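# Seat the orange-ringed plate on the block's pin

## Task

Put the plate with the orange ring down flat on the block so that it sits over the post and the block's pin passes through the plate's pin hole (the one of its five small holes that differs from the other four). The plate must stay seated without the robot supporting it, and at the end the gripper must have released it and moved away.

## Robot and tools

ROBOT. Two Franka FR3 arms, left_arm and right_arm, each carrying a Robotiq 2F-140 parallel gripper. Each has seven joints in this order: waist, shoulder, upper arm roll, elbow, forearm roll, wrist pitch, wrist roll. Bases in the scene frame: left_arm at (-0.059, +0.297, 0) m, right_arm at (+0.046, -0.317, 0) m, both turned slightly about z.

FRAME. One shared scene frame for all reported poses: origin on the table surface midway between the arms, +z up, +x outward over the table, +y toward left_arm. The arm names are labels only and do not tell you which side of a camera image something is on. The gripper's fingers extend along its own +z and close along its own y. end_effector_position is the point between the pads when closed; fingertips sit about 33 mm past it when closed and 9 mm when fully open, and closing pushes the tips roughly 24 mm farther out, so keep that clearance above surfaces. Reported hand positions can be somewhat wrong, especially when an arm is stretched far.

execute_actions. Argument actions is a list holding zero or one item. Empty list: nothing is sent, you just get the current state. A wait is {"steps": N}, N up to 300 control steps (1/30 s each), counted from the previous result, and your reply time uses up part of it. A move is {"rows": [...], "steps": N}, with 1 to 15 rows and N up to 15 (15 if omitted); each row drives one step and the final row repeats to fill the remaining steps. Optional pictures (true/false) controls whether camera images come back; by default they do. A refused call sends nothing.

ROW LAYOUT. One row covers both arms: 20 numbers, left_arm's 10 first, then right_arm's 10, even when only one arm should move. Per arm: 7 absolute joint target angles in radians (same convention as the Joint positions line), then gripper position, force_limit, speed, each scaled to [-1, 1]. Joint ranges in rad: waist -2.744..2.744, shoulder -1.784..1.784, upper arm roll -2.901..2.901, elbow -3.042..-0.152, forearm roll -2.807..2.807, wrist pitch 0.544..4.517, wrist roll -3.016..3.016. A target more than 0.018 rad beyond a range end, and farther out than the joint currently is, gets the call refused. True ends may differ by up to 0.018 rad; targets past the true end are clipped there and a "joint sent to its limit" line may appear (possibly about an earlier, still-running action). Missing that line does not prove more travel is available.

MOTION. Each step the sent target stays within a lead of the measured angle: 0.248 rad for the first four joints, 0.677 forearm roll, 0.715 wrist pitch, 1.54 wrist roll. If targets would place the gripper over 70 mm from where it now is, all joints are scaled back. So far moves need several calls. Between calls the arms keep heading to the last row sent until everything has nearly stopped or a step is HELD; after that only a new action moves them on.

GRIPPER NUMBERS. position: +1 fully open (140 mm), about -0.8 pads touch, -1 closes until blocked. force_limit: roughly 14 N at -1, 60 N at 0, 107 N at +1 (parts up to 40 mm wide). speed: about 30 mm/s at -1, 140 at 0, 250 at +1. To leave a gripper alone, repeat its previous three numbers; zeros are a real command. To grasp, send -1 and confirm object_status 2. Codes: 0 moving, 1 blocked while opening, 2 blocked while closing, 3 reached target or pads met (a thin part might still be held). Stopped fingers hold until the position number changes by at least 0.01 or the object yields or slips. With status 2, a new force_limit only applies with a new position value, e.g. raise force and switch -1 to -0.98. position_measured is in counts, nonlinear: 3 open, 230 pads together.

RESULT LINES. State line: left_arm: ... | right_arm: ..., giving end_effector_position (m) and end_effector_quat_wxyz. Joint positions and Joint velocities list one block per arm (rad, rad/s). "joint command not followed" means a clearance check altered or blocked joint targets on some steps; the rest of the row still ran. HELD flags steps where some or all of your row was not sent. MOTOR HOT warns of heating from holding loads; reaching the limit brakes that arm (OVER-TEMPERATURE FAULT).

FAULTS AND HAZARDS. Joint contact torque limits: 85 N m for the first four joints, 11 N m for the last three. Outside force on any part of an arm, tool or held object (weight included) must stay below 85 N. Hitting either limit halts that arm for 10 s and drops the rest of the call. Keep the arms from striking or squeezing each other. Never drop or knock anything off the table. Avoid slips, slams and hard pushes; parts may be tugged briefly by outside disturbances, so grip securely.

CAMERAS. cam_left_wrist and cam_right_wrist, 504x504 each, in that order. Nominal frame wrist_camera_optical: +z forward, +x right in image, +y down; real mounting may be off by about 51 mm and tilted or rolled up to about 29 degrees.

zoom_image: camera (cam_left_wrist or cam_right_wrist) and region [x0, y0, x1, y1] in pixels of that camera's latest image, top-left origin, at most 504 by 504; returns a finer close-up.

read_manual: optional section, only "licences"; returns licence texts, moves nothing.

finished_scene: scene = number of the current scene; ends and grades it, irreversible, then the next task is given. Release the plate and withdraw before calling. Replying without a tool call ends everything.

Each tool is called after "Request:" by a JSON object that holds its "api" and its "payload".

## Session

Request:
{"api": "execute_actions", "payload": {"actions": []}}

Scene clock: 0.00 s of 5100.00 s.
left_arm: end_effector_position=(+0.4318, -0.2144, +0.3269) position_measured=3 object_status=3 end_effector_quat_wxyz=(+0.162, +0.126, +0.972, +0.113) | right_arm: end_effector_position=(+0.0615, -0.7381, +0.2166) position_measured=3 object_status=3 end_effector_quat_wxyz=(-0.508, -0.323, +0.719, +0.349)
Joint positions: left_arm=[-0.884  0.426 -0.083 -1.274  0.434  1.729  0.782] | right_arm=[-0.803  0.424  0.064 -1.953 -0.8    1.241  0.031]
Joint velocities: left_arm=[ 0.001 -0.001  0.     0.     0.001 -0.    -0.002] | right_arm=[-0.001  0.     0.    -0.    -0.    -0.    -0.001]

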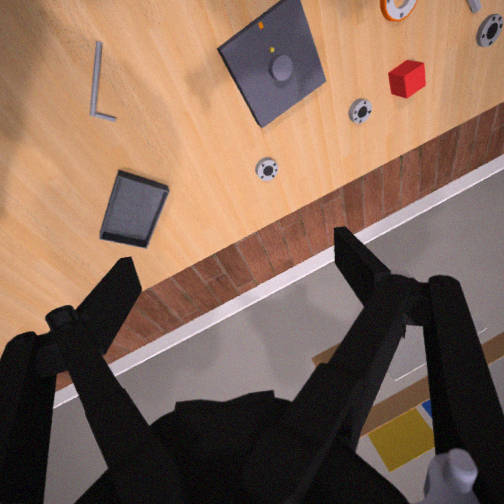

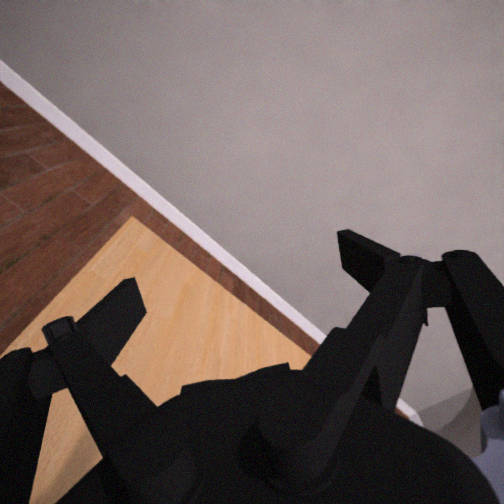

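Moving to the calibrated viewing pose.

Request:
{"api": "execute_actions", "payload": {"actions": [{"rows":[[-0.548,0.018,0,-2.1,0,2.118,-2.145,1,0,0,-0.803,0.424,0.064,-1.953,-0.8,1.241,0.031,1,0,0]]}], "pictures": false}}

Request:
{"api": "execute_actions", "payload": {"actions": [{"steps":90}]}}

Scene clock: 3.23 s of 5100.00 s.
left_arm: end_effector_position=(+0.4331, +0.0018, +0.2432) position_measured=3 object_status=3 end_effector_quat_wxyz=(-0.019, +0.779, -0.626, +0.022) | right_arm: end_effector_position=(+0.0615, -0.7381, +0.2166) position_measured=3 object_status=3 end_effector_quat_wxyz=(-0.508, -0.323, +0.719, +0.349)
Joint positions: left_arm=[-0.543  0.02   0.013 -1.994  0.036  2.062 -0.788] | right_arm=[-0.803  0.424  0.064 -1.953 -0.8    1.241  0.031]
Joint velocities: left_arm=[-0.003  0.01  -0.101 -1.214 -0.252  0.257 -4.029] | right_arm=[ 0.    -0.     0.001 -0.    -0.001  0.001  0.002]
Steps of this call (steps 1 to 82: nothing new was sent; steps 83 to 97: all 15 steps of this action). Readings (joint positions | what the end effector reports):
83: left_arm=[-0.868 0.401 -0.085 -1.318 0.384 1.767 0.701] | right_arm=[-0.803 0.424 0.064 -1.953 -0.800 1.241 0.031] | left_arm position_measured=3 object_status=3 | right_arm position_measured=3 object_status=3
84: left_arm=[-0.840 0.366 -0.081 -1.365 0.334 1.799 0.617] | right_arm=[-0.803 0.424 0.064 -1.953 -0.800 1.241 0.031] | left_arm position_measured=3 object_status=3 | right_arm position_measured=3 object_status=3
86: left_arm=[-0.772 0.297 -0.064 -1.443 0.261 1.851 0.466] | right_arm=[-0.803 0.424 0.064 -1.953 -0.800 1.241 0.031] | left_arm position_measured=3 object_status=3 | right_arm position_measured=3 object_status=3
90: left_arm=[-0.624 0.115 -0.021 -1.660 0.124 1.967 0.014] | right_arm=[-0.803 0.424 0.064 -1.953 -0.800 1.241 0.031] | left_arm position_measured=3 object_status=3 | right_arm position_measured=3 object_status=3
97: the state above

Scene clock: 6.23 s of 5100.00 s.
left_arm: end_effector_position=(+0.4005, +0.0023, +0.1986) position_measured=3 object_status=3 end_effector_quat_wxyz=(-0.002, +1.000, -0.003, -0.001) | right_arm: end_effector_position=(+0.0615, -0.7381, +0.2166) position_measured=3 object_status=3 end_effector_quat_wxyz=(-0.508, -0.323, +0.719, +0.349)
Joint positions: left_arm=[-0.547  0.02   0.002 -2.099  0.002  2.115 -2.138] | right_arm=[-0.803  0.424  0.064 -1.953 -0.8    1.241  0.031]
Joint velocities: left_arm=[ 0.     0.001 -0.001 -0.001 -0.001  0.     0.001] | right_arm=[-0.001 -0.002 -0.     0.001  0.     0.001 -0.   ]
Steps of this call (steps 1 to 60: the robot went on to your last target; steps 61 to 90: nothing new was sent). Readings (joint positions | what the end effector reports):
1: left_arm=[-0.543 0.021 0.010 -2.031 0.028 2.070 -0.927] | right_arm=[-0.803 0.424 0.064 -1.953 -0.800 1.241 0.031] | left_arm position_measured=3 object_status=3 | right_arm position_measured=3 object_status=3
2: left_arm=[-0.544 0.024 0.007 -2.059 0.021 2.076 -1.052] | right_arm=[-0.803 0.424 0.064 -1.953 -0.800 1.241 0.031] | left_arm position_measured=3 object_status=3 | right_arm position_measured=3 object_status=3
4: left_arm=[-0.546 0.028 0.003 -2.089 0.013 2.086 -1.266] | right_arm=[-0.803 0.424 0.064 -1.953 -0.800 1.241 0.031] | left_arm position_measured=3 object_status=3 | right_arm position_measured=3 object_status=3
8: left_arm=[-0.547 0.025 0.002 -2.099 0.006 2.101 -1.575] | right_arm=[-0.803 0.424 0.064 -1.953 -0.800 1.241 0.031] | left_arm position_measured=3 object_status=3 | right_arm position_measured=3 object_status=3
90: the state above
All arms were judged still, so your last target was given up. Only a new action makes them travel on or press farther. Fingers that are still opening or closing keep moving.

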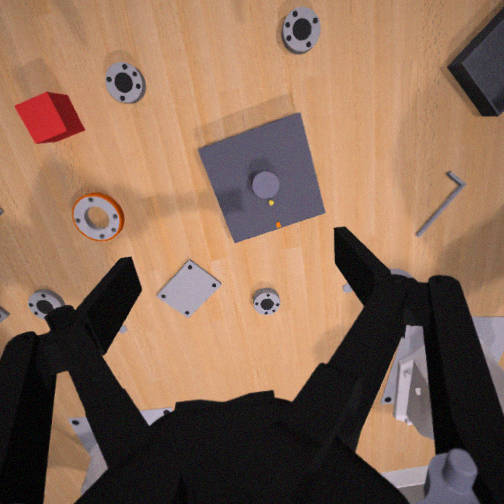

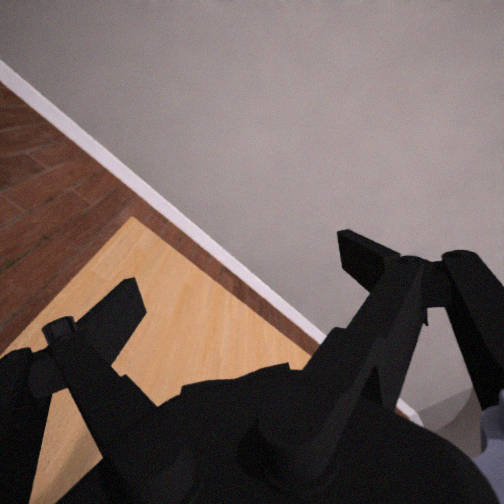

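Request:
{"api": "zoom_image", "payload": {"camera": "cam_left_wrist", "region": [50,100,340,260]}}

Region (50, 100, 340, 260) of cam_left_wrist's 504x504 image, scaled by 1.738, with more detail than that image has; it fills the top 278 rows of this view, and the rest is white.

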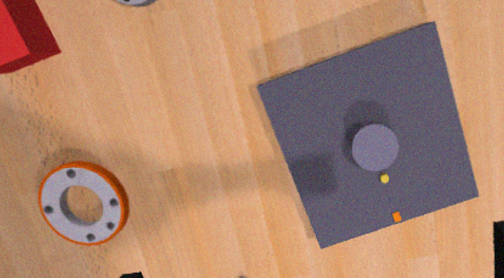

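Request:
{"api": "execute_actions", "payload": {"actions": [{"rows":[[-0.185,0.017,0,-2.453,0,2.472,0.26,0.4,0,0,-0.803,0.424,0.064,-1.953,-0.8,1.241,0.031,1,0,0]]}], "pictures": false}}

Request:
{"api": "execute_actions", "payload": {"actions": [{"steps":60}]}}

Scene clock: 15.20 s of 5100.00 s.
left_arm: end_effector_position=(+0.3955, +0.2039, +0.0745) position_measured=78 object_status=0 end_effector_quat_wxyz=(+0.009, +0.833, -0.552, -0.023) | right_arm: end_effector_position=(+0.0615, -0.7381, +0.2166) position_measured=3 object_status=3 end_effector_quat_wxyz=(-0.508, -0.323, +0.719, +0.349)
Joint positions: left_arm=[-0.185  0.022  0.008 -2.45   0.002  2.423 -0.604] | right_arm=[-0.803  0.424  0.064 -1.953 -0.8    1.241  0.031]
Joint velocities: left_arm=[ 0.019 -0.008 -0.041 -0.033 -0.     0.273  2.835] | right_arm=[ 0.    -0.     0.001  0.     0.001  0.001 -0.003]
Steps of this call (steps 1 to 90: nothing new was sent; then 5.47 s passed at rest; steps 91 to 105: all 15 steps of this action). Readings (joint positions | what the end effector reports):
91: left_arm=[-0.528 0.014 -0.010 -2.120 0.002 2.143 -2.075] | right_arm=[-0.803 0.424 0.064 -1.953 -0.800 1.241 0.031] | left_arm position_measured=3 object_status=0 | right_arm position_measured=3 object_status=3
92: left_arm=[-0.501 0.010 -0.015 -2.150 0.002 2.169 -2.008] | right_arm=[-0.803 0.424 0.064 -1.953 -0.800 1.241 0.031] | left_arm position_measured=9 object_status=0 | right_arm position_measured=3 object_status=3
94: left_arm=[-0.441 0.009 -0.014 -2.212 0.002 2.213 -1.877] | right_arm=[-0.803 0.424 0.064 -1.953 -0.800 1.241 0.031] | left_arm position_measured=24 object_status=0 | right_arm position_measured=3 object_status=3
98: left_arm=[-0.306 0.012 -0.008 -2.339 0.002 2.299 -1.534] | right_arm=[-0.803 0.424 0.064 -1.953 -0.800 1.241 0.031] | left_arm position_measured=55 object_status=0 | right_arm position_measured=3 object_status=3
105: the state above

Scene clock: 17.20 s of 5100.00 s.
left_arm: end_effector_position=(+0.4097, +0.1977, +0.0792) position_measured=78 object_status=3 end_effector_quat_wxyz=(-0.000, -0.527, +0.850, +0.001) | right_arm: end_effector_position=(+0.0615, -0.7381, +0.2166) position_measured=3 object_status=3 end_effector_quat_wxyz=(-0.508, -0.323, +0.719, +0.349)
Joint positions: left_arm=[-0.185  0.019  0.002 -2.451  0.002  2.469  0.251] | right_arm=[-0.803  0.424  0.064 -1.953 -0.8    1.241  0.031]
Joint velocities: left_arm=[ 0.001 -0.002  0.002  0.    -0.     0.     0.004] | right_arm=[ 0.     0.     0.001 -0.    -0.001  0.001 -0.001]
Steps of this call (steps 1 to 60: the robot went on to your last target). Readings (joint positions | what the end effector reports):
1: left_arm=[-0.185 0.022 0.007 -2.451 0.002 2.431 -0.515] | right_arm=[-0.803 0.424 0.064 -1.953 -0.800 1.241 0.031] | left_arm position_measured=78 object_status=0 | right_arm position_measured=3 object_status=3
2: left_arm=[-0.185 0.021 0.005 -2.451 0.002 2.438 -0.436] | right_arm=[-0.803 0.424 0.064 -1.953 -0.800 1.241 0.031] | left_arm position_measured=78 object_status=3 | right_arm position_measured=3 object_status=3
4: left_arm=[-0.185 0.020 0.003 -2.451 0.002 2.448 -0.300] | right_arm=[-0.803 0.424 0.064 -1.953 -0.800 1.241 0.031] | left_arm position_measured=78 object_status=3 | right_arm position_measured=3 object_status=3
8: left_arm=[-0.185 0.019 0.002 -2.451 0.002 2.460 -0.104] | right_arm=[-0.803 0.424 0.064 -1.953 -0.800 1.241 0.031] | left_arm position_measured=78 object_status=3 | right_arm position_measured=3 object_status=3
60: the state above
All arms were judged still, so your last target was given up. Only a new action makes them travel on or press farther. Fingers that are still opening or closing keep moving.

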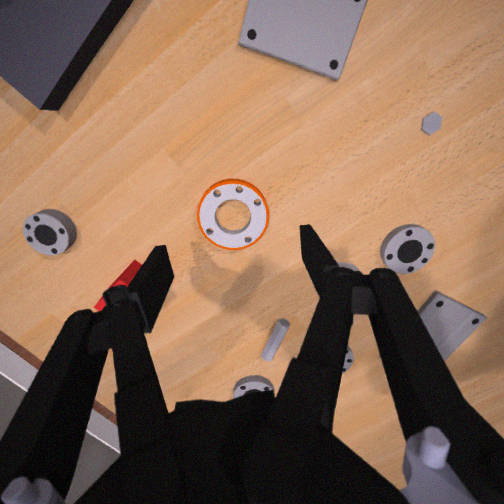

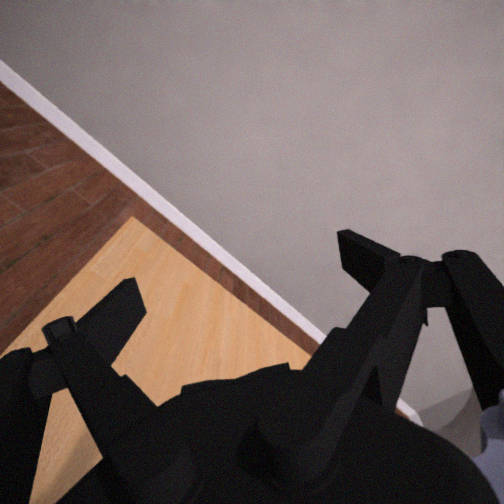

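Request:
{"api": "execute_actions", "payload": {"actions": [{"rows":[[-0.225,0.05,0,-2.468,0,2.52,0.6,0.4,0,0,-0.803,0.424,0.064,-1.953,-0.8,1.241,0.031,1,0,0]]}], "pictures": false}}

Request:
{"api": "execute_actions", "payload": {"actions": [{"rows":[[-0.225,0.122,0,-2.481,0,2.606,0.6,0.4,0,0,-0.803,0.424,0.064,-1.953,-0.8,1.241,0.031,1,0,0]]}], "pictures": false}}

Request:
{"api": "execute_actions", "payload": {"actions": [{"steps":15}]}}

Scene clock: 22.30 s of 5100.00 s.
left_arm: end_effector_position=(+0.4030, +0.1797, +0.0629) position_measured=78 object_status=3 end_effector_quat_wxyz=(-0.000, -0.387, +0.922, +0.001) | right_arm: end_effector_position=(+0.0615, -0.7381, +0.2166) position_measured=3 object_status=3 end_effector_quat_wxyz=(-0.508, -0.323, +0.719, +0.349)
Joint positions: left_arm=[-0.223  0.049 -0.    -2.467  0.001  2.515  0.526] | right_arm=[-0.803  0.424  0.064 -1.953 -0.8    1.241  0.031]
Joint velocities: left_arm=[ 0.002  0.    -0.    -0.     0.     0.017  0.222] | right_arm=[ 0.    -0.    -0.    -0.001 -0.001 -0.001  0.   ]
Steps of this call (steps 1 to 90: nothing new was sent; then 1.60 s passed at rest; steps 91 to 105: all 15 steps of this action). Readings (joint positions | what the end effector reports):
91: left_arm=[-0.192 0.022 0.005 -2.453 0.001 2.478 0.283] | right_arm=[-0.803 0.424 0.064 -1.953 -0.800 1.241 0.031] | left_arm position_measured=78 object_status=3 | right_arm position_measured=3 object_status=3
92: left_arm=[-0.200 0.029 0.005 -2.455 0.001 2.485 0.316] | right_arm=[-0.803 0.424 0.064 -1.953 -0.800 1.241 0.031] | left_arm position_measured=78 object_status=3 | right_arm position_measured=3 object_status=3
94: left_arm=[-0.214 0.041 0.002 -2.462 0.001 2.496 0.370] | right_arm=[-0.803 0.424 0.064 -1.953 -0.800 1.241 0.031] | left_arm position_measured=78 object_status=3 | right_arm position_measured=3 object_status=3
98: left_arm=[-0.223 0.049 -0.000 -2.467 0.001 2.506 0.449] | right_arm=[-0.803 0.424 0.064 -1.953 -0.800 1.241 0.031] | left_arm position_measured=78 object_status=3 | right_arm position_measured=3 object_status=3
105: the state above

Scene clock: 22.80 s of 5100.00 s.
left_arm: end_effector_position=(+0.4000, +0.1804, +0.0301) position_measured=78 object_status=3 end_effector_quat_wxyz=(-0.002, -0.362, +0.932, +0.002) | right_arm: end_effector_position=(+0.0615, -0.7381, +0.2166) position_measured=3 object_status=3 end_effector_quat_wxyz=(-0.508, -0.323, +0.719, +0.349)
Joint positions: left_arm=[-0.223  0.122 -0.    -2.482  0.001  2.598  0.58 ] | right_arm=[-0.803  0.424  0.064 -1.953 -0.8    1.241  0.031]
Joint velocities: left_arm=[-0.    -0.001  0.    -0.    -0.     0.029  0.044] | right_arm=[-0.001 -0.001 -0.001  0.001  0.    -0.002  0.001]
Steps of this call (steps 1 to 15: all 15 steps of this action). Readings (joint positions | what the end effector reports):
1: left_arm=[-0.223 0.058 -0.000 -2.466 0.001 2.530 0.533] | right_arm=[-0.803 0.424 0.064 -1.953 -0.800 1.241 0.031] | left_arm position_measured=78 object_status=3 | right_arm position_measured=3 object_status=3
2: left_arm=[-0.223 0.075 -0.000 -2.467 0.001 2.545 0.539] | right_arm=[-0.803 0.424 0.064 -1.953 -0.800 1.241 0.031] | left_arm position_measured=78 object_status=3 | right_arm position_measured=3 object_status=3
4: left_arm=[-0.223 0.104 -0.000 -2.475 0.001 2.563 0.550] | right_arm=[-0.803 0.424 0.064 -1.953 -0.800 1.241 0.031] | left_arm position_measured=78 object_status=3 | right_arm position_measured=3 object_status=3
8: left_arm=[-0.223 0.122 -0.000 -2.482 0.001 2.583 0.565] | right_arm=[-0.803 0.424 0.064 -1.953 -0.800 1.241 0.031] | left_arm position_measured=78 object_status=3 | right_arm position_measured=3 object_status=3
15: the state above

Scene clock: 23.30 s of 5100.00 s.
left_arm: end_effector_position=(+0.4014, +0.1800, +0.0305) position_measured=78 object_status=3 end_effector_quat_wxyz=(-0.000, -0.357, +0.934, +0.001) | right_arm: end_effector_position=(+0.0615, -0.7381, +0.2166) position_measured=3 object_status=3 end_effector_quat_wxyz=(-0.508, -0.323, +0.719, +0.349)
Joint positions: left_arm=[-0.223  0.122 -0.    -2.482  0.001  2.603  0.59 ] | right_arm=[-0.803  0.424  0.064 -1.953 -0.8    1.241  0.031]
Joint velocities: left_arm=[ 0.     0.     0.001 -0.001  0.002  0.002  0.007] | right_arm=[ 0.     0.001  0.    -0.    -0.001  0.001  0.   ]
Steps of this call (steps 1 to 15: the robot went on to your last target). Readings (joint positions | what the end effector reports):
1: left_arm=[-0.223 0.122 -0.000 -2.482 0.001 2.599 0.581] | right_arm=[-0.803 0.424 0.064 -1.953 -0.800 1.241 0.031] | left_arm position_measured=78 object_status=3 | right_arm position_measured=3 object_status=3
2: left_arm=[-0.223 0.122 -0.000 -2.482 0.001 2.600 0.582] | right_arm=[-0.803 0.424 0.064 -1.953 -0.800 1.241 0.031] | left_arm position_measured=78 object_status=3 | right_arm position_measured=3 object_status=3
4: left_arm=[-0.223 0.122 -0.000 -2.482 0.001 2.601 0.584] | right_arm=[-0.803 0.424 0.064 -1.953 -0.800 1.241 0.031] | left_arm position_measured=78 object_status=3 | right_arm position_measured=3 object_status=3
8: left_arm=[-0.223 0.122 -0.000 -2.482 0.001 2.602 0.587] | right_arm=[-0.803 0.424 0.064 -1.953 -0.800 1.241 0.031] | left_arm position_measured=78 object_status=3 | right_arm position_measured=3 object_status=3
15: the state above

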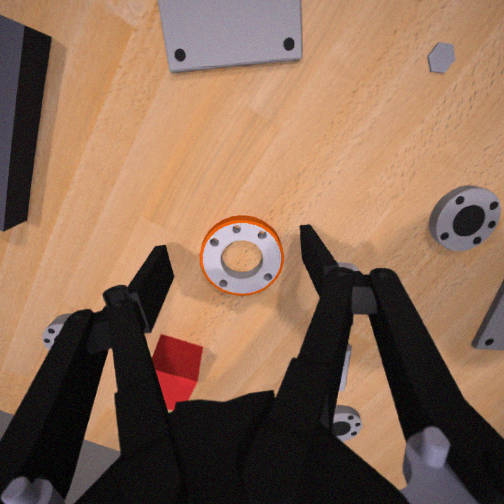

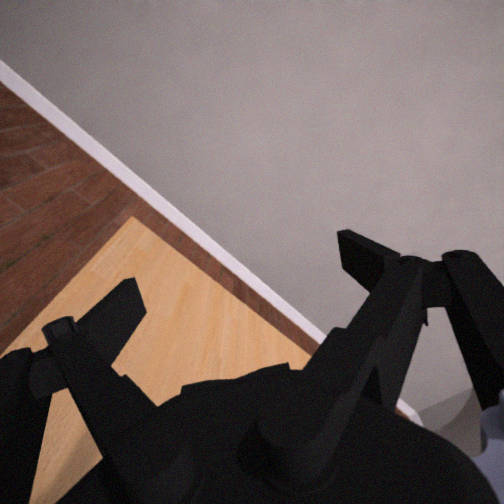

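Request:
{"api": "execute_actions", "payload": {"actions": [{"rows":[[-0.225,0.122,0,-2.481,0,2.606,0.6,-1,0,-0.3,-0.803,0.424,0.064,-1.953,-0.8,1.241,0.031,1,0,0]]}], "pictures": false}}

Request:
{"api": "execute_actions", "payload": {"actions": [{"steps":8}], "pictures": false}}

Request:
{"api": "execute_actions", "payload": {"actions": [{"rows":[[-0.225,-0.05,0,-2.45,0,2.4,0.6,-1,0,-0.3,-0.803,0.424,0.064,-1.953,-0.8,1.241,0.031,1,0,0]]}], "pictures": false}}

Request:
{"api": "execute_actions", "payload": {"actions": [{"rows":[[-0.561,0.24,0,-2.041,0,2.285,0.545,-1,0,-0.3,-0.803,0.424,0.064,-1.953,-0.8,1.241,0.031,1,0,0]]}], "pictures": false}}

Request:
{"api": "execute_actions", "payload": {"actions": [{"rows":[[-0.561,0.287,0,-2.041,0,2.332,0.545,-1,0,-0.3,-0.803,0.424,0.064,-1.953,-0.8,1.241,0.031,1,0,0]]}], "pictures": false}}

Request:
{"api": "execute_actions", "payload": {"actions": [{"steps":15}]}}

Scene clock: 30.67 s of 5100.00 s.
left_arm: end_effector_position=(+0.4023, +0.1798, +0.0310) position_measured=140 object_status=0 end_effector_quat_wxyz=(+0.001, -0.356, +0.934, -0.000) | right_arm: end_effector_position=(+0.0615, -0.7381, +0.2166) position_measured=3 object_status=3 end_effector_quat_wxyz=(-0.508, -0.323, +0.719, +0.349)
Joint positions: left_arm=[-0.223  0.121 -0.    -2.482  0.001  2.604  0.593] | right_arm=[-0.803  0.424  0.064 -1.953 -0.8    1.241  0.031]
Joint velocities: left_arm=[ 0.001  0.002 -0.    -0.     0.     0.    -0.   ] | right_arm=[ 0.001  0.     0.     0.001 -0.001  0.001  0.002]
Steps of this call (steps 1 to 15: the robot went on to your last target; steps 16 to 90: nothing new was sent; then 3.87 s passed at rest; steps 91 to 105: all 15 steps of this action). Readings (joint positions | what the end effector reports):
91: left_arm=[-0.223 0.122 -0.000 -2.482 0.001 2.603 0.593] | right_arm=[-0.803 0.424 0.064 -1.953 -0.800 1.241 0.031] | left_arm position_measured=78 object_status=0 | right_arm position_measured=3 object_status=3
92: left_arm=[-0.223 0.122 -0.000 -2.482 0.001 2.603 0.593] | right_arm=[-0.803 0.424 0.064 -1.953 -0.800 1.241 0.031] | left_arm position_measured=83 object_status=0 | right_arm position_measured=3 object_status=3
94: left_arm=[-0.223 0.122 -0.000 -2.482 0.001 2.603 0.593] | right_arm=[-0.803 0.424 0.064 -1.953 -0.800 1.241 0.031] | left_arm position_measured=94 object_status=0 | right_arm position_measured=3 object_status=3
98: left_arm=[-0.223 0.122 -0.000 -2.482 0.001 2.604 0.593] | right_arm=[-0.803 0.424 0.064 -1.953 -0.800 1.241 0.031] | left_arm position_measured=117 object_status=0 | right_arm position_measured=3 object_status=3
105: the state above

Scene clock: 30.93 s of 5100.00 s.
left_arm: end_effector_position=(+0.4023, +0.1798, +0.0310) position_measured=140 object_status=2 end_effector_quat_wxyz=(+0.001, -0.356, +0.934, -0.000) | right_arm: end_effector_position=(+0.0615, -0.7381, +0.2166) position_measured=3 object_status=3 end_effector_quat_wxyz=(-0.508, -0.323, +0.719, +0.349)
Joint positions: left_arm=[-0.223  0.121 -0.    -2.482  0.001  2.604  0.593] | right_arm=[-0.803  0.424  0.064 -1.953 -0.8    1.241  0.031]
Joint velocities: left_arm=[ 0.    -0.001 -0.001  0.     0.003 -0.    -0.001] | right_arm=[-0.001 -0.     0.001  0.001  0.001  0.    -0.   ]
Steps of this call (steps 1 to 8: the robot went on to your last target). Readings (joint positions | what the end effector reports):
1: left_arm=[-0.223 0.121 -0.000 -2.482 0.001 2.604 0.593] | right_arm=[-0.803 0.424 0.064 -1.953 -0.800 1.241 0.031] | left_arm position_measured=140 object_status=0 | right_arm position_measured=3 object_status=3
2: left_arm=[-0.223 0.121 -0.000 -2.482 0.001 2.604 0.593] | right_arm=[-0.803 0.424 0.064 -1.953 -0.800 1.241 0.031] | left_arm position_measured=140 object_status=2 | right_arm position_measured=3 object_status=3
4: left_arm=[-0.223 0.121 -0.000 -2.482 0.001 2.604 0.593] | right_arm=[-0.803 0.424 0.064 -1.953 -0.800 1.241 0.031] | left_arm position_measured=140 object_status=2 | right_arm position_measured=3 object_status=3
8: the state above

Scene clock: 31.43 s of 5100.00 s.
left_arm: end_effector_position=(+0.4059, +0.1789, +0.1092) position_measured=140 object_status=2 end_effector_quat_wxyz=(+0.007, -0.356, +0.934, -0.004) | right_arm: end_effector_position=(+0.0615, -0.7381, +0.2166) position_measured=3 object_status=3 end_effector_quat_wxyz=(-0.508, -0.323, +0.719, +0.349)
Joint positions: left_arm=[-0.223 -0.051 -0.    -2.449  0.001  2.414  0.593] | right_arm=[-0.803  0.424  0.064 -1.953 -0.8    1.241  0.031]
Joint velocities: left_arm=[-0.001  0.     0.001 -0.003 -0.003 -0.07   0.001] | right_arm=[-0.001  0.     0.001 -0.    -0.001  0.001  0.   ]
Steps of this call (steps 1 to 15: all 15 steps of this action). Readings (joint positions | what the end effector reports):
1: left_arm=[-0.223 0.104 -0.000 -2.483 0.001 2.572 0.593] | right_arm=[-0.803 0.424 0.064 -1.953 -0.800 1.241 0.031] | left_arm position_measured=140 object_status=2 | right_arm position_measured=3 object_status=3
2: left_arm=[-0.223 0.066 -0.000 -2.482 0.001 2.539 0.593] | right_arm=[-0.803 0.424 0.064 -1.953 -0.800 1.241 0.031] | left_arm position_measured=140 object_status=2 | right_arm position_measured=3 object_status=3
4: left_arm=[-0.223 -0.004 -0.000 -2.462 0.001 2.495 0.593] | right_arm=[-0.803 0.424 0.064 -1.953 -0.800 1.241 0.031] | left_arm position_measured=140 object_status=2 | right_arm position_measured=3 object_status=3
8: left_arm=[-0.223 -0.052 -0.000 -2.444 0.001 2.449 0.593] | right_arm=[-0.803 0.424 0.064 -1.953 -0.800 1.241 0.031] | left_arm position_measured=140 object_status=2 | right_arm position_measured=3 object_status=3
15: the state above

Scene clock: 31.93 s of 5100.00 s.
left_arm: end_effector_position=(+0.4306, -0.0378, +0.1166) position_measured=140 object_status=2 end_effector_quat_wxyz=(+0.007, -0.202, +0.979, -0.008) | right_arm: end_effector_position=(+0.0615, -0.7381, +0.2166) position_measured=3 object_status=3 end_effector_quat_wxyz=(-0.508, -0.323, +0.719, +0.349)
Joint positions: left_arm=[-0.565  0.235 -0.009 -2.047  0.001  2.303  0.565] | right_arm=[-0.803  0.424  0.064 -1.953 -0.8    1.241  0.031]
Joint velocities: left_arm=[-0.002  0.04   0.021  0.059  0.001 -0.092 -0.042] | right_arm=[ 0.002 -0.     0.001  0.001  0.    -0.     0.001]
Steps of this call (steps 1 to 15: all 15 steps of this action). Readings (joint positions | what the end effector reports):
1: left_arm=[-0.246 -0.028 0.013 -2.420 0.001 2.400 0.591] | right_arm=[-0.803 0.424 0.064 -1.953 -0.800 1.241 0.031] | left_arm position_measured=140 object_status=2 | right_arm position_measured=3 object_status=3
2: left_arm=[-0.278 0.011 0.017 -2.377 0.001 2.391 0.590] | right_arm=[-0.803 0.424 0.064 -1.953 -0.800 1.241 0.031] | left_arm position_measured=140 object_status=2 | right_arm position_measured=3 object_status=3
4: left_arm=[-0.347 0.078 0.016 -2.304 0.001 2.375 0.587] | right_arm=[-0.803 0.424 0.064 -1.953 -0.800 1.241 0.031] | left_arm position_measured=140 object_status=2 | right_arm position_measured=3 object_status=3
8: left_arm=[-0.472 0.179 0.009 -2.152 0.001 2.342 0.580] | right_arm=[-0.803 0.424 0.064 -1.953 -0.800 1.241 0.031] | left_arm position_measured=140 object_status=2 | right_arm position_measured=3 object_status=3
15: the state above

Scene clock: 32.43 s of 5100.00 s.
left_arm: end_effector_position=(+0.4315, -0.0314, +0.0887) position_measured=140 object_status=2 end_effector_quat_wxyz=(-0.001, -0.211, +0.977, +0.002) | right_arm: end_effector_position=(+0.0615, -0.7381, +0.2166) position_measured=3 object_status=3 end_effector_quat_wxyz=(-0.508, -0.323, +0.719, +0.349)
Joint positions: left_arm=[-0.563  0.288 -0.002 -2.043  0.001  2.327  0.555] | right_arm=[-0.803  0.424  0.064 -1.953 -0.8    1.241  0.031]
Joint velocities: left_arm=[-0.001 -0.     0.001  0.001  0.     0.009 -0.007] | right_arm=[-0.    -0.001 -0.    -0.    -0.    -0.001 -0.   ]
Steps of this call (steps 1 to 15: all 15 steps of this action). Readings (joint positions | what the end effector reports):
1: left_arm=[-0.565 0.241 -0.007 -2.043 0.001 2.307 0.564] | right_arm=[-0.803 0.424 0.064 -1.953 -0.800 1.241 0.031] | left_arm position_measured=140 object_status=2 | right_arm position_measured=3 object_status=3
2: left_arm=[-0.564 0.253 -0.006 -2.040 0.001 2.313 0.563] | right_arm=[-0.803 0.424 0.064 -1.953 -0.800 1.241 0.031] | left_arm position_measured=140 object_status=2 | right_arm position_measured=3 object_status=3
4: left_arm=[-0.563 0.273 -0.003 -2.040 0.001 2.318 0.561] | right_arm=[-0.803 0.424 0.064 -1.953 -0.800 1.241 0.031] | left_arm position_measured=140 object_status=2 | right_arm position_measured=3 object_status=3
8: left_arm=[-0.563 0.288 -0.002 -2.043 0.001 2.322 0.558] | right_arm=[-0.803 0.424 0.064 -1.953 -0.800 1.241 0.031] | left_arm position_measured=140 object_status=2 | right_arm position_measured=3 object_status=3
15: the state above

Scene clock: 32.93 s of 5100.00 s.
left_arm: end_effector_position=(+0.4319, -0.0316, +0.0889) position_measured=140 object_status=2 end_effector_quat_wxyz=(-0.001, -0.212, +0.977, +0.001) | right_arm: end_effector_position=(+0.0615, -0.7381, +0.2166) position_measured=3 object_status=3 end_effector_quat_wxyz=(-0.508, -0.323, +0.719, +0.349)
Joint positions: left_arm=[-0.563  0.288 -0.002 -2.043  0.001  2.329  0.553] | right_arm=[-0.803  0.424  0.064 -1.953 -0.8    1.241  0.031]
Joint velocities: left_arm=[ 0.002  0.001 -0.    -0.001  0.001  0.001 -0.002] | right_arm=[-0.    -0.001  0.    -0.001 -0.     0.    -0.   ]
Steps of this call (steps 1 to 15: the robot went on to your last target). Readings (joint positions | what the end effector reports):
1: left_arm=[-0.563 0.288 -0.002 -2.043 0.001 2.327 0.555] | right_arm=[-0.803 0.424 0.064 -1.953 -0.800 1.241 0.031] | left_arm position_measured=140 object_status=2 | right_arm position_measured=3 object_status=3
2: left_arm=[-0.563 0.288 -0.002 -2.043 0.001 2.328 0.554] | right_arm=[-0.803 0.424 0.064 -1.953 -0.800 1.241 0.031] | left_arm position_measured=140 object_status=2 | right_arm position_measured=3 object_status=3
4: left_arm=[-0.563 0.288 -0.002 -2.043 0.001 2.328 0.554] | right_arm=[-0.803 0.424 0.064 -1.953 -0.800 1.241 0.031] | left_arm position_measured=140 object_status=2 | right_arm position_measured=3 object_status=3
8: left_arm=[-0.563 0.288 -0.002 -2.043 0.001 2.328 0.553] | right_arm=[-0.803 0.424 0.064 -1.953 -0.800 1.241 0.031] | left_arm position_measured=140 object_status=2 | right_arm position_measured=3 object_status=3
15: the state above
All arms were judged still, so your last target was given up. Only a new action makes them travel on or press farther. Fingers that are still opening or closing keep moving.

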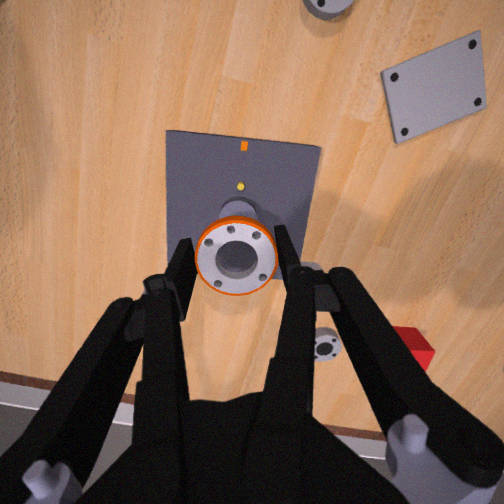

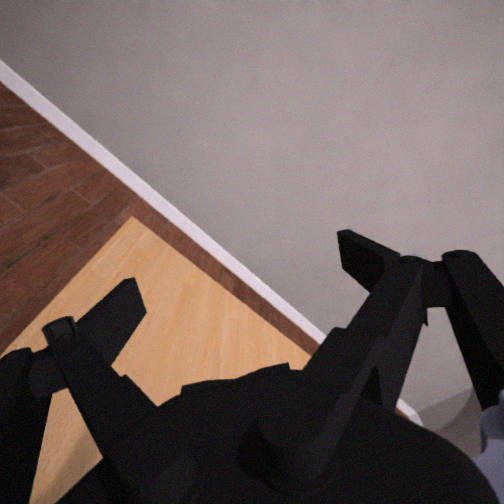

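Request:
{"api": "execute_actions", "payload": {"actions": [{"rows":[[-0.602,0.235,0,-2.129,0,2.365,0.76,-1,0,-0.3,-0.803,0.424,0.064,-1.953,-0.8,1.241,0.031,1,0,0]]}], "pictures": false}}

Request:
{"api": "execute_actions", "payload": {"actions": [{"rows":[[-0.602,0.252,0,-2.129,0,2.384,0.76,-1,0,-0.3,-0.803,0.424,0.064,-1.953,-0.8,1.241,0.031,1,0,0]]}], "pictures": false}}

Request:
{"api": "execute_actions", "payload": {"actions": [{"steps":15}]}}

Request:
{"api": "zoom_image", "payload": {"camera": "cam_left_wrist", "region": [160,150,320,300]}}

Scene clock: 39.20 s of 5100.00 s.
left_arm: end_effector_position=(+0.4009, -0.0370, +0.0853) position_measured=140 object_status=2 end_effector_quat_wxyz=(-0.002, -0.114, +0.993, +0.002) | right_arm: end_effector_position=(+0.0615, -0.7381, +0.2166) position_measured=3 object_status=3 end_effector_quat_wxyz=(-0.508, -0.323, +0.719, +0.349)
Joint positions: left_arm=[-0.601  0.238 -0.001 -2.127  0.001  2.36   0.713] | right_arm=[-0.803  0.424  0.064 -1.953 -0.8    1.241  0.031]
Joint velocities: left_arm=[-0.001 -0.002 -0.    -0.002  0.002  0.012  0.13 ] | right_arm=[ 0.001 -0.001 -0.001 -0.001  0.001 -0.001 -0.002]
Steps of this call (steps 1 to 90: nothing new was sent; then 2.77 s passed at rest; steps 91 to 105: all 15 steps of this action). Readings (joint positions | what the end effector reports):
91: left_arm=[-0.569 0.277 0.002 -2.062 0.001 2.337 0.570] | right_arm=[-0.803 0.424 0.064 -1.953 -0.800 1.241 0.031] | left_arm position_measured=140 object_status=2 | right_arm position_measured=3 object_status=3
92: left_arm=[-0.576 0.263 0.003 -2.085 0.001 2.340 0.589] | right_arm=[-0.803 0.424 0.064 -1.953 -0.800 1.241 0.031] | left_arm position_measured=140 object_status=2 | right_arm position_measured=3 object_status=3
94: left_arm=[-0.590 0.248 0.002 -2.111 0.001 2.346 0.621] | right_arm=[-0.803 0.424 0.064 -1.953 -0.800 1.241 0.031] | left_arm position_measured=140 object_status=2 | right_arm position_measured=3 object_status=3
98: left_arm=[-0.601 0.240 -0.001 -2.125 0.001 2.354 0.668] | right_arm=[-0.803 0.424 0.064 -1.953 -0.800 1.241 0.031] | left_arm position_measured=140 object_status=2 | right_arm position_measured=3 object_status=3
105: the state above

Scene clock: 39.70 s of 5100.00 s.
left_arm: end_effector_position=(+0.4030, -0.0385, +0.0794) position_measured=140 object_status=2 end_effector_quat_wxyz=(+0.000, -0.099, +0.995, -0.000) | right_arm: end_effector_position=(+0.0615, -0.7381, +0.2166) position_measured=3 object_status=3 end_effector_quat_wxyz=(-0.508, -0.323, +0.719, +0.349)
Joint positions: left_arm=[-0.601  0.251 -0.001 -2.128  0.001  2.38   0.745] | right_arm=[-0.803  0.424  0.064 -1.953 -0.8    1.241  0.031]
Joint velocities: left_arm=[-0.    -0.001 -0.    -0.    -0.002  0.006  0.025] | right_arm=[-0.    -0.     0.001  0.001  0.     0.001 -0.002]
Steps of this call (steps 1 to 15: all 15 steps of this action). Readings (joint positions | what the end effector reports):
1: left_arm=[-0.601 0.239 -0.001 -2.127 0.001 2.363 0.717] | right_arm=[-0.803 0.424 0.064 -1.953 -0.800 1.241 0.031] | left_arm position_measured=140 object_status=2 | right_arm position_measured=3 object_status=3
2: left_arm=[-0.601 0.242 -0.001 -2.127 0.001 2.367 0.721] | right_arm=[-0.803 0.424 0.064 -1.953 -0.800 1.241 0.031] | left_arm position_measured=140 object_status=2 | right_arm position_measured=3 object_status=3
4: left_arm=[-0.601 0.247 -0.001 -2.128 0.001 2.371 0.727] | right_arm=[-0.803 0.424 0.064 -1.953 -0.800 1.241 0.031] | left_arm position_measured=140 object_status=2 | right_arm position_measured=3 object_status=3
8: left_arm=[-0.601 0.251 -0.001 -2.128 0.001 2.376 0.736] | right_arm=[-0.803 0.424 0.064 -1.953 -0.800 1.241 0.031] | left_arm position_measured=140 object_status=2 | right_arm position_measured=3 object_status=3
15: the state above

Scene clock: 40.20 s of 5100.00 s.
left_arm: end_effector_position=(+0.4033, -0.0387, +0.0795) position_measured=140 object_status=2 end_effector_quat_wxyz=(+0.001, -0.095, +0.995, -0.000) | right_arm: end_effector_position=(+0.0615, -0.7381, +0.2166) position_measured=3 object_status=3 end_effector_quat_wxyz=(-0.508, -0.323, +0.719, +0.349)
Joint positions: left_arm=[-0.601  0.251 -0.001 -2.128  0.001  2.381  0.751] | right_arm=[-0.803  0.424  0.064 -1.953 -0.8    1.241  0.031]
Joint velocities: left_arm=[ 0.     0.001 -0.001  0.    -0.     0.     0.004] | right_arm=[ 0.    -0.    -0.    -0.    -0.001  0.    -0.001]
Steps of this call (steps 1 to 15: the robot went on to your last target). Readings (joint positions | what the end effector reports):
1: left_arm=[-0.601 0.251 -0.001 -2.128 0.001 2.380 0.746] | right_arm=[-0.803 0.424 0.064 -1.953 -0.800 1.241 0.031] | left_arm position_measured=140 object_status=2 | right_arm position_measured=3 object_status=3
2: left_arm=[-0.601 0.251 -0.001 -2.128 0.001 2.380 0.747] | right_arm=[-0.803 0.424 0.064 -1.953 -0.800 1.241 0.031] | left_arm position_measured=140 object_status=2 | right_arm position_measured=3 object_status=3
4: left_arm=[-0.601 0.251 -0.001 -2.128 0.001 2.380 0.748] | right_arm=[-0.803 0.424 0.064 -1.953 -0.800 1.241 0.031] | left_arm position_measured=140 object_status=2 | right_arm position_measured=3 object_status=3
8: left_arm=[-0.601 0.251 -0.001 -2.128 0.001 2.380 0.750] | right_arm=[-0.803 0.424 0.064 -1.953 -0.800 1.241 0.031] | left_arm position_measured=140 object_status=2 | right_arm position_measured=3 object_status=3
15: the state above
All arms were judged still, so your last target was given up. Only a new action makes them travel on or press farther. Fingers that are still opening or closing keep moving.

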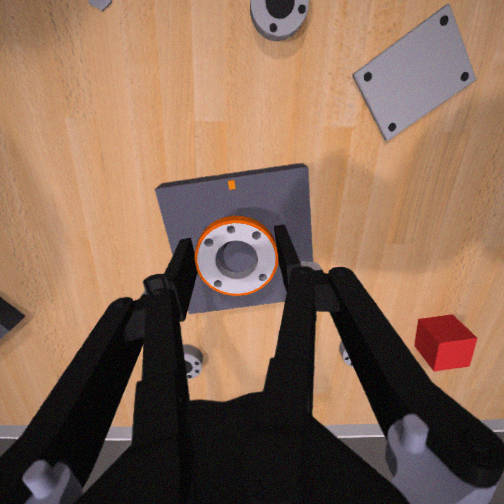

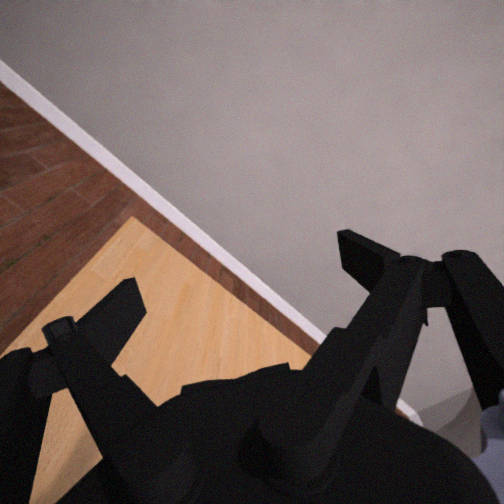

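Region (160, 150, 320, 300) of cam_left_wrist's 504x504 image, scaled by 3.150, with more detail than that image has; it fills the top 472 rows of this view, and the rest is white.

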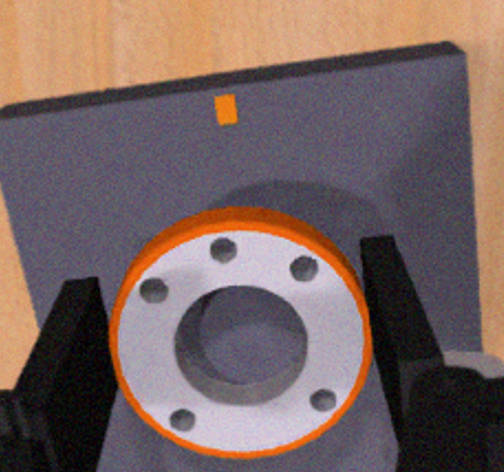

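Request:
{"api": "execute_actions", "payload": {"actions": [{"rows":[[-0.586,0.252,0,-2.125,0,2.386,0.79,-1,0,-0.3,-0.803,0.424,0.064,-1.953,-0.8,1.241,0.031,1,0,0]]}], "pictures": false}}

Request:
{"api": "execute_actions", "payload": {"actions": [{"rows":[[-0.586,0.268,0,-2.125,0,2.396,0.79,-1,0,-0.3,-0.803,0.424,0.064,-1.953,-0.8,1.241,0.031,1,0,0]]}]}}

Request:
{"api": "zoom_image", "payload": {"camera": "cam_left_wrist", "region": [200,220,280,290]}}

Scene clock: 45.73 s of 5100.00 s.
left_arm: end_effector_position=(+0.4089, -0.0330, +0.0802) position_measured=140 object_status=2 end_effector_quat_wxyz=(+0.002, -0.090, +0.996, -0.001) | right_arm: end_effector_position=(+0.0615, -0.7381, +0.2166) position_measured=3 object_status=3 end_effector_quat_wxyz=(-0.508, -0.323, +0.719, +0.349)
Joint positions: left_arm=[-0.588  0.251 -0.001 -2.127  0.001  2.383  0.777] | right_arm=[-0.803  0.424  0.064 -1.953 -0.8    1.241  0.031]
Joint velocities: left_arm=[-0.001 -0.     0.001 -0.    -0.     0.001  0.02 ] | right_arm=[-0.    -0.    -0.    -0.     0.001  0.001 -0.   ]
Steps of this call (steps 1 to 90: nothing new was sent; then 2.03 s passed at rest; steps 91 to 105: all 15 steps of this action). Readings (joint positions | what the end effector reports):
91: left_arm=[-0.599 0.251 -0.002 -2.128 0.001 2.381 0.755] | right_arm=[-0.803 0.424 0.064 -1.953 -0.800 1.241 0.031] | left_arm position_measured=140 object_status=2 | right_arm position_measured=3 object_status=3
92: left_arm=[-0.597 0.251 -0.002 -2.128 0.001 2.381 0.758] | right_arm=[-0.803 0.424 0.064 -1.953 -0.800 1.241 0.031] | left_arm position_measured=140 object_status=2 | right_arm position_measured=3 object_status=3
94: left_arm=[-0.591 0.251 -0.001 -2.128 0.001 2.382 0.763] | right_arm=[-0.803 0.424 0.064 -1.953 -0.800 1.241 0.031] | left_arm position_measured=140 object_status=2 | right_arm position_measured=3 object_status=3
98: left_arm=[-0.588 0.251 -0.001 -2.127 0.001 2.382 0.770] | right_arm=[-0.803 0.424 0.064 -1.953 -0.800 1.241 0.031] | left_arm position_measured=140 object_status=2 | right_arm position_measured=3 object_status=3
105: the state above

Scene clock: 46.23 s of 5100.00 s.
left_arm: end_effector_position=(+0.4088, -0.0328, +0.0725) position_measured=140 object_status=2 end_effector_quat_wxyz=(-0.000, -0.087, +0.996, +0.000) | right_arm: end_effector_position=(+0.0615, -0.7381, +0.2166) position_measured=3 object_status=3 end_effector_quat_wxyz=(-0.508, -0.323, +0.719, +0.349)
Joint positions: left_arm=[-0.588  0.267 -0.001 -2.126  0.001  2.392  0.782] | right_arm=[-0.803  0.424  0.064 -1.953 -0.8    1.241  0.031]
Joint velocities: left_arm=[-0.001  0.001 -0.    -0.001  0.     0.004  0.004] | right_arm=[-0.001  0.001 -0.001  0.002  0.    -0.002 -0.   ]
Steps of this call (steps 1 to 15: all 15 steps of this action). Readings (joint positions | what the end effector reports):
1: left_arm=[-0.588 0.253 -0.001 -2.126 0.001 2.384 0.777] | right_arm=[-0.803 0.424 0.064 -1.953 -0.800 1.241 0.031] | left_arm position_measured=140 object_status=2 | right_arm position_measured=3 object_status=3
2: left_arm=[-0.588 0.256 -0.001 -2.126 0.001 2.386 0.778] | right_arm=[-0.803 0.424 0.064 -1.953 -0.800 1.241 0.031] | left_arm position_measured=140 object_status=2 | right_arm position_measured=3 object_status=3
4: left_arm=[-0.588 0.262 -0.001 -2.126 0.001 2.388 0.779] | right_arm=[-0.803 0.424 0.064 -1.953 -0.800 1.241 0.031] | left_arm position_measured=140 object_status=2 | right_arm position_measured=3 object_status=3
8: left_arm=[-0.588 0.267 -0.001 -2.126 0.001 2.390 0.780] | right_arm=[-0.803 0.424 0.064 -1.953 -0.800 1.241 0.031] | left_arm position_measured=140 object_status=2 | right_arm position_measured=3 object_status=3
15: the state above

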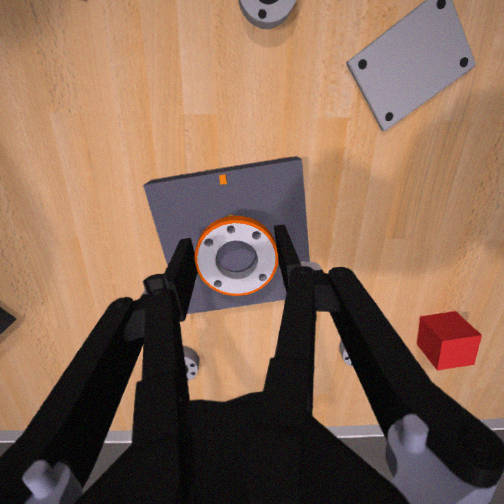

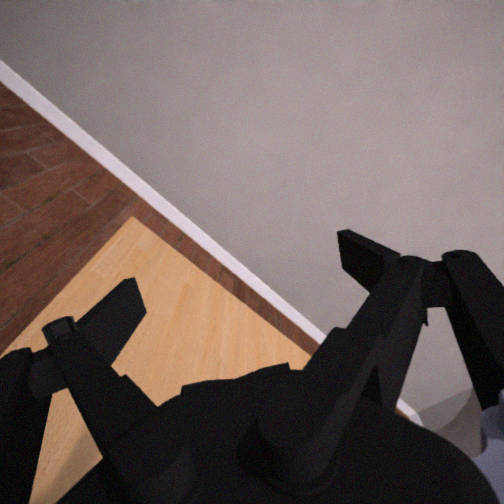

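Region (200, 220, 280, 290) of cam_left_wrist's 504x504 image, scaled by 6.300, with more detail than that image has; it fills the top 441 rows of this view, and the rest is white.

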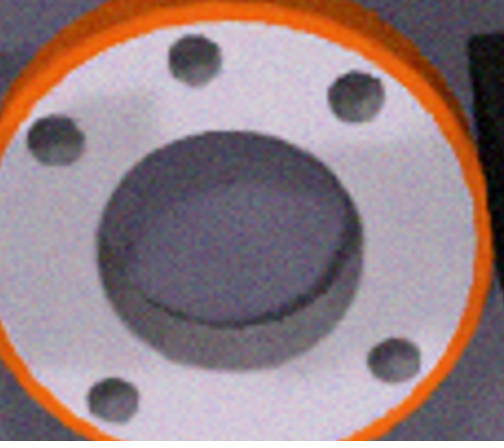

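Request:
{"api": "execute_actions", "payload": {"actions": [{"rows":[[-0.5925,0.268,0,-2.125,0,2.396,0.79,-1,0,-0.3,-0.803,0.424,0.064,-1.953,-0.8,1.241,0.031,1,0,0]]}], "pictures": false}}

Request:
{"api": "execute_actions", "payload": {"actions": [{"rows":[[-0.5925,0.277,0,-2.126,0,2.405,0.79,-1,0,-0.3,-0.803,0.424,0.064,-1.953,-0.8,1.241,0.031,1,0,0]]}]}}

Request:
{"api": "zoom_image", "payload": {"camera": "cam_left_wrist", "region": [200,220,280,290]}}

Scene clock: 50.47 s of 5100.00 s.
left_arm: end_effector_position=(+0.4081, -0.0341, +0.0726) position_measured=140 object_status=2 end_effector_quat_wxyz=(+0.000, -0.085, +0.996, +0.000) | right_arm: end_effector_position=(+0.0615, -0.7381, +0.2166) position_measured=3 object_status=3 end_effector_quat_wxyz=(-0.508, -0.323, +0.719, +0.349)
Joint positions: left_arm=[-0.59   0.267 -0.001 -2.126  0.001  2.393  0.783] | right_arm=[-0.803  0.424  0.064 -1.953 -0.8    1.241  0.031]
Joint velocities: left_arm=[ 0.001  0.    -0.    -0.     0.     0.    -0.   ] | right_arm=[-0.     0.001 -0.001  0.     0.     0.     0.001]
Steps of this call (steps 1 to 15: the robot went on to your last target; steps 16 to 90: nothing new was sent; then 0.73 s passed at rest; steps 91 to 105: all 15 steps of this action). Readings (joint positions | what the end effector reports):
91: left_arm=[-0.588 0.267 -0.001 -2.126 0.001 2.393 0.783] | right_arm=[-0.803 0.424 0.064 -1.953 -0.800 1.241 0.031] | left_arm position_measured=140 object_status=2 | right_arm position_measured=3 object_status=3
92: left_arm=[-0.589 0.267 -0.001 -2.126 0.001 2.393 0.783] | right_arm=[-0.803 0.424 0.064 -1.953 -0.800 1.241 0.031] | left_arm position_measured=140 object_status=2 | right_arm position_measured=3 object_status=3
94: left_arm=[-0.590 0.267 -0.001 -2.126 0.001 2.393 0.783] | right_arm=[-0.803 0.424 0.064 -1.953 -0.800 1.241 0.031] | left_arm position_measured=140 object_status=2 | right_arm position_measured=3 object_status=3
98: left_arm=[-0.590 0.267 -0.001 -2.126 0.001 2.393 0.783] | right_arm=[-0.803 0.424 0.064 -1.953 -0.800 1.241 0.031] | left_arm position_measured=140 object_status=2 | right_arm position_measured=3 object_status=3
105: the state above

Scene clock: 50.97 s of 5100.00 s.
left_arm: end_effector_position=(+0.4083, -0.0343, +0.0695) position_measured=140 object_status=2 end_effector_quat_wxyz=(+0.000, -0.085, +0.996, +0.000) | right_arm: end_effector_position=(+0.0615, -0.7381, +0.2166) position_measured=3 object_status=3 end_effector_quat_wxyz=(-0.508, -0.323, +0.719, +0.349)
Joint positions: left_arm=[-0.59   0.273 -0.001 -2.125  0.001  2.399  0.783] | right_arm=[-0.803  0.424  0.064 -1.953 -0.8    1.241  0.031]
Joint velocities: left_arm=[-0.001 -0.001  0.    -0.001  0.     0.001 -0.   ] | right_arm=[-0.    -0.002 -0.001 -0.     0.001 -0.001  0.001]
Steps of this call (steps 1 to 15: all 15 steps of this action). Readings (joint positions | what the end effector reports):
1: left_arm=[-0.590 0.268 -0.001 -2.126 0.001 2.394 0.783] | right_arm=[-0.803 0.424 0.064 -1.953 -0.800 1.241 0.031] | left_arm position_measured=140 object_status=2 | right_arm position_measured=3 object_status=3
2: left_arm=[-0.590 0.270 -0.001 -2.126 0.001 2.396 0.783] | right_arm=[-0.803 0.424 0.064 -1.953 -0.800 1.241 0.031] | left_arm position_measured=140 object_status=2 | right_arm position_measured=3 object_status=3
4: left_arm=[-0.590 0.273 -0.001 -2.126 0.001 2.398 0.783] | right_arm=[-0.803 0.424 0.064 -1.953 -0.800 1.241 0.031] | left_arm position_measured=140 object_status=2 | right_arm position_measured=3 object_status=3
8: left_arm=[-0.590 0.273 -0.001 -2.125 0.001 2.399 0.783] | right_arm=[-0.803 0.424 0.064 -1.953 -0.800 1.241 0.031] | left_arm position_measured=140 object_status=2 | right_arm position_measured=3 object_status=3
15: the state above

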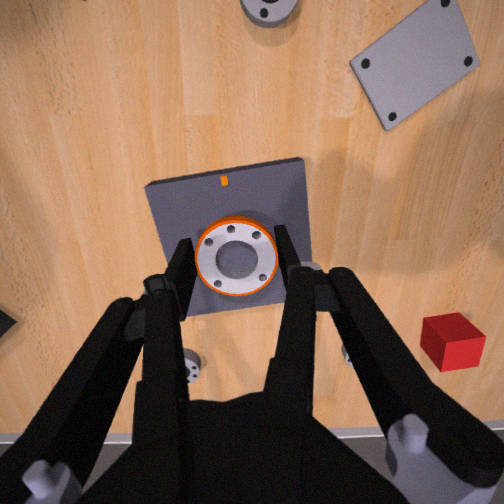

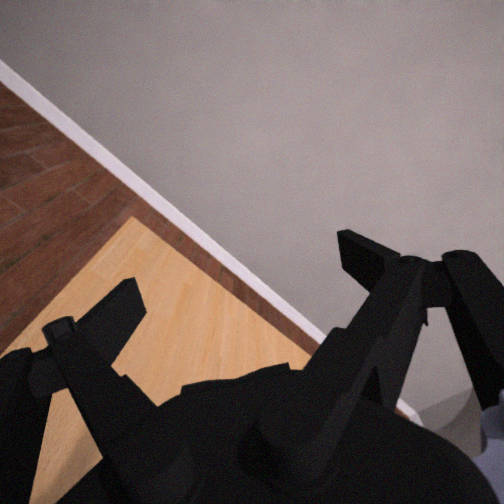

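Region (200, 220, 280, 290) of cam_left_wrist's 504x504 image, scaled by 6.300, with more detail than that image has; it fills the top 441 rows of this view, and the rest is white.

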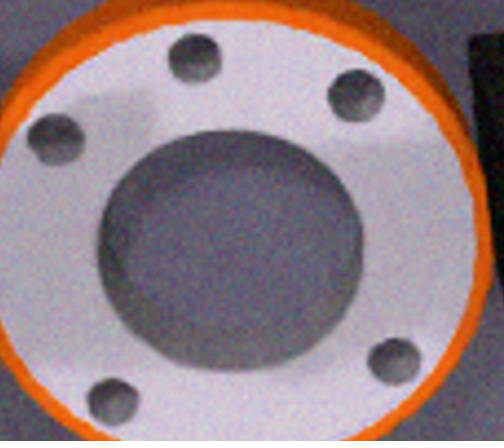

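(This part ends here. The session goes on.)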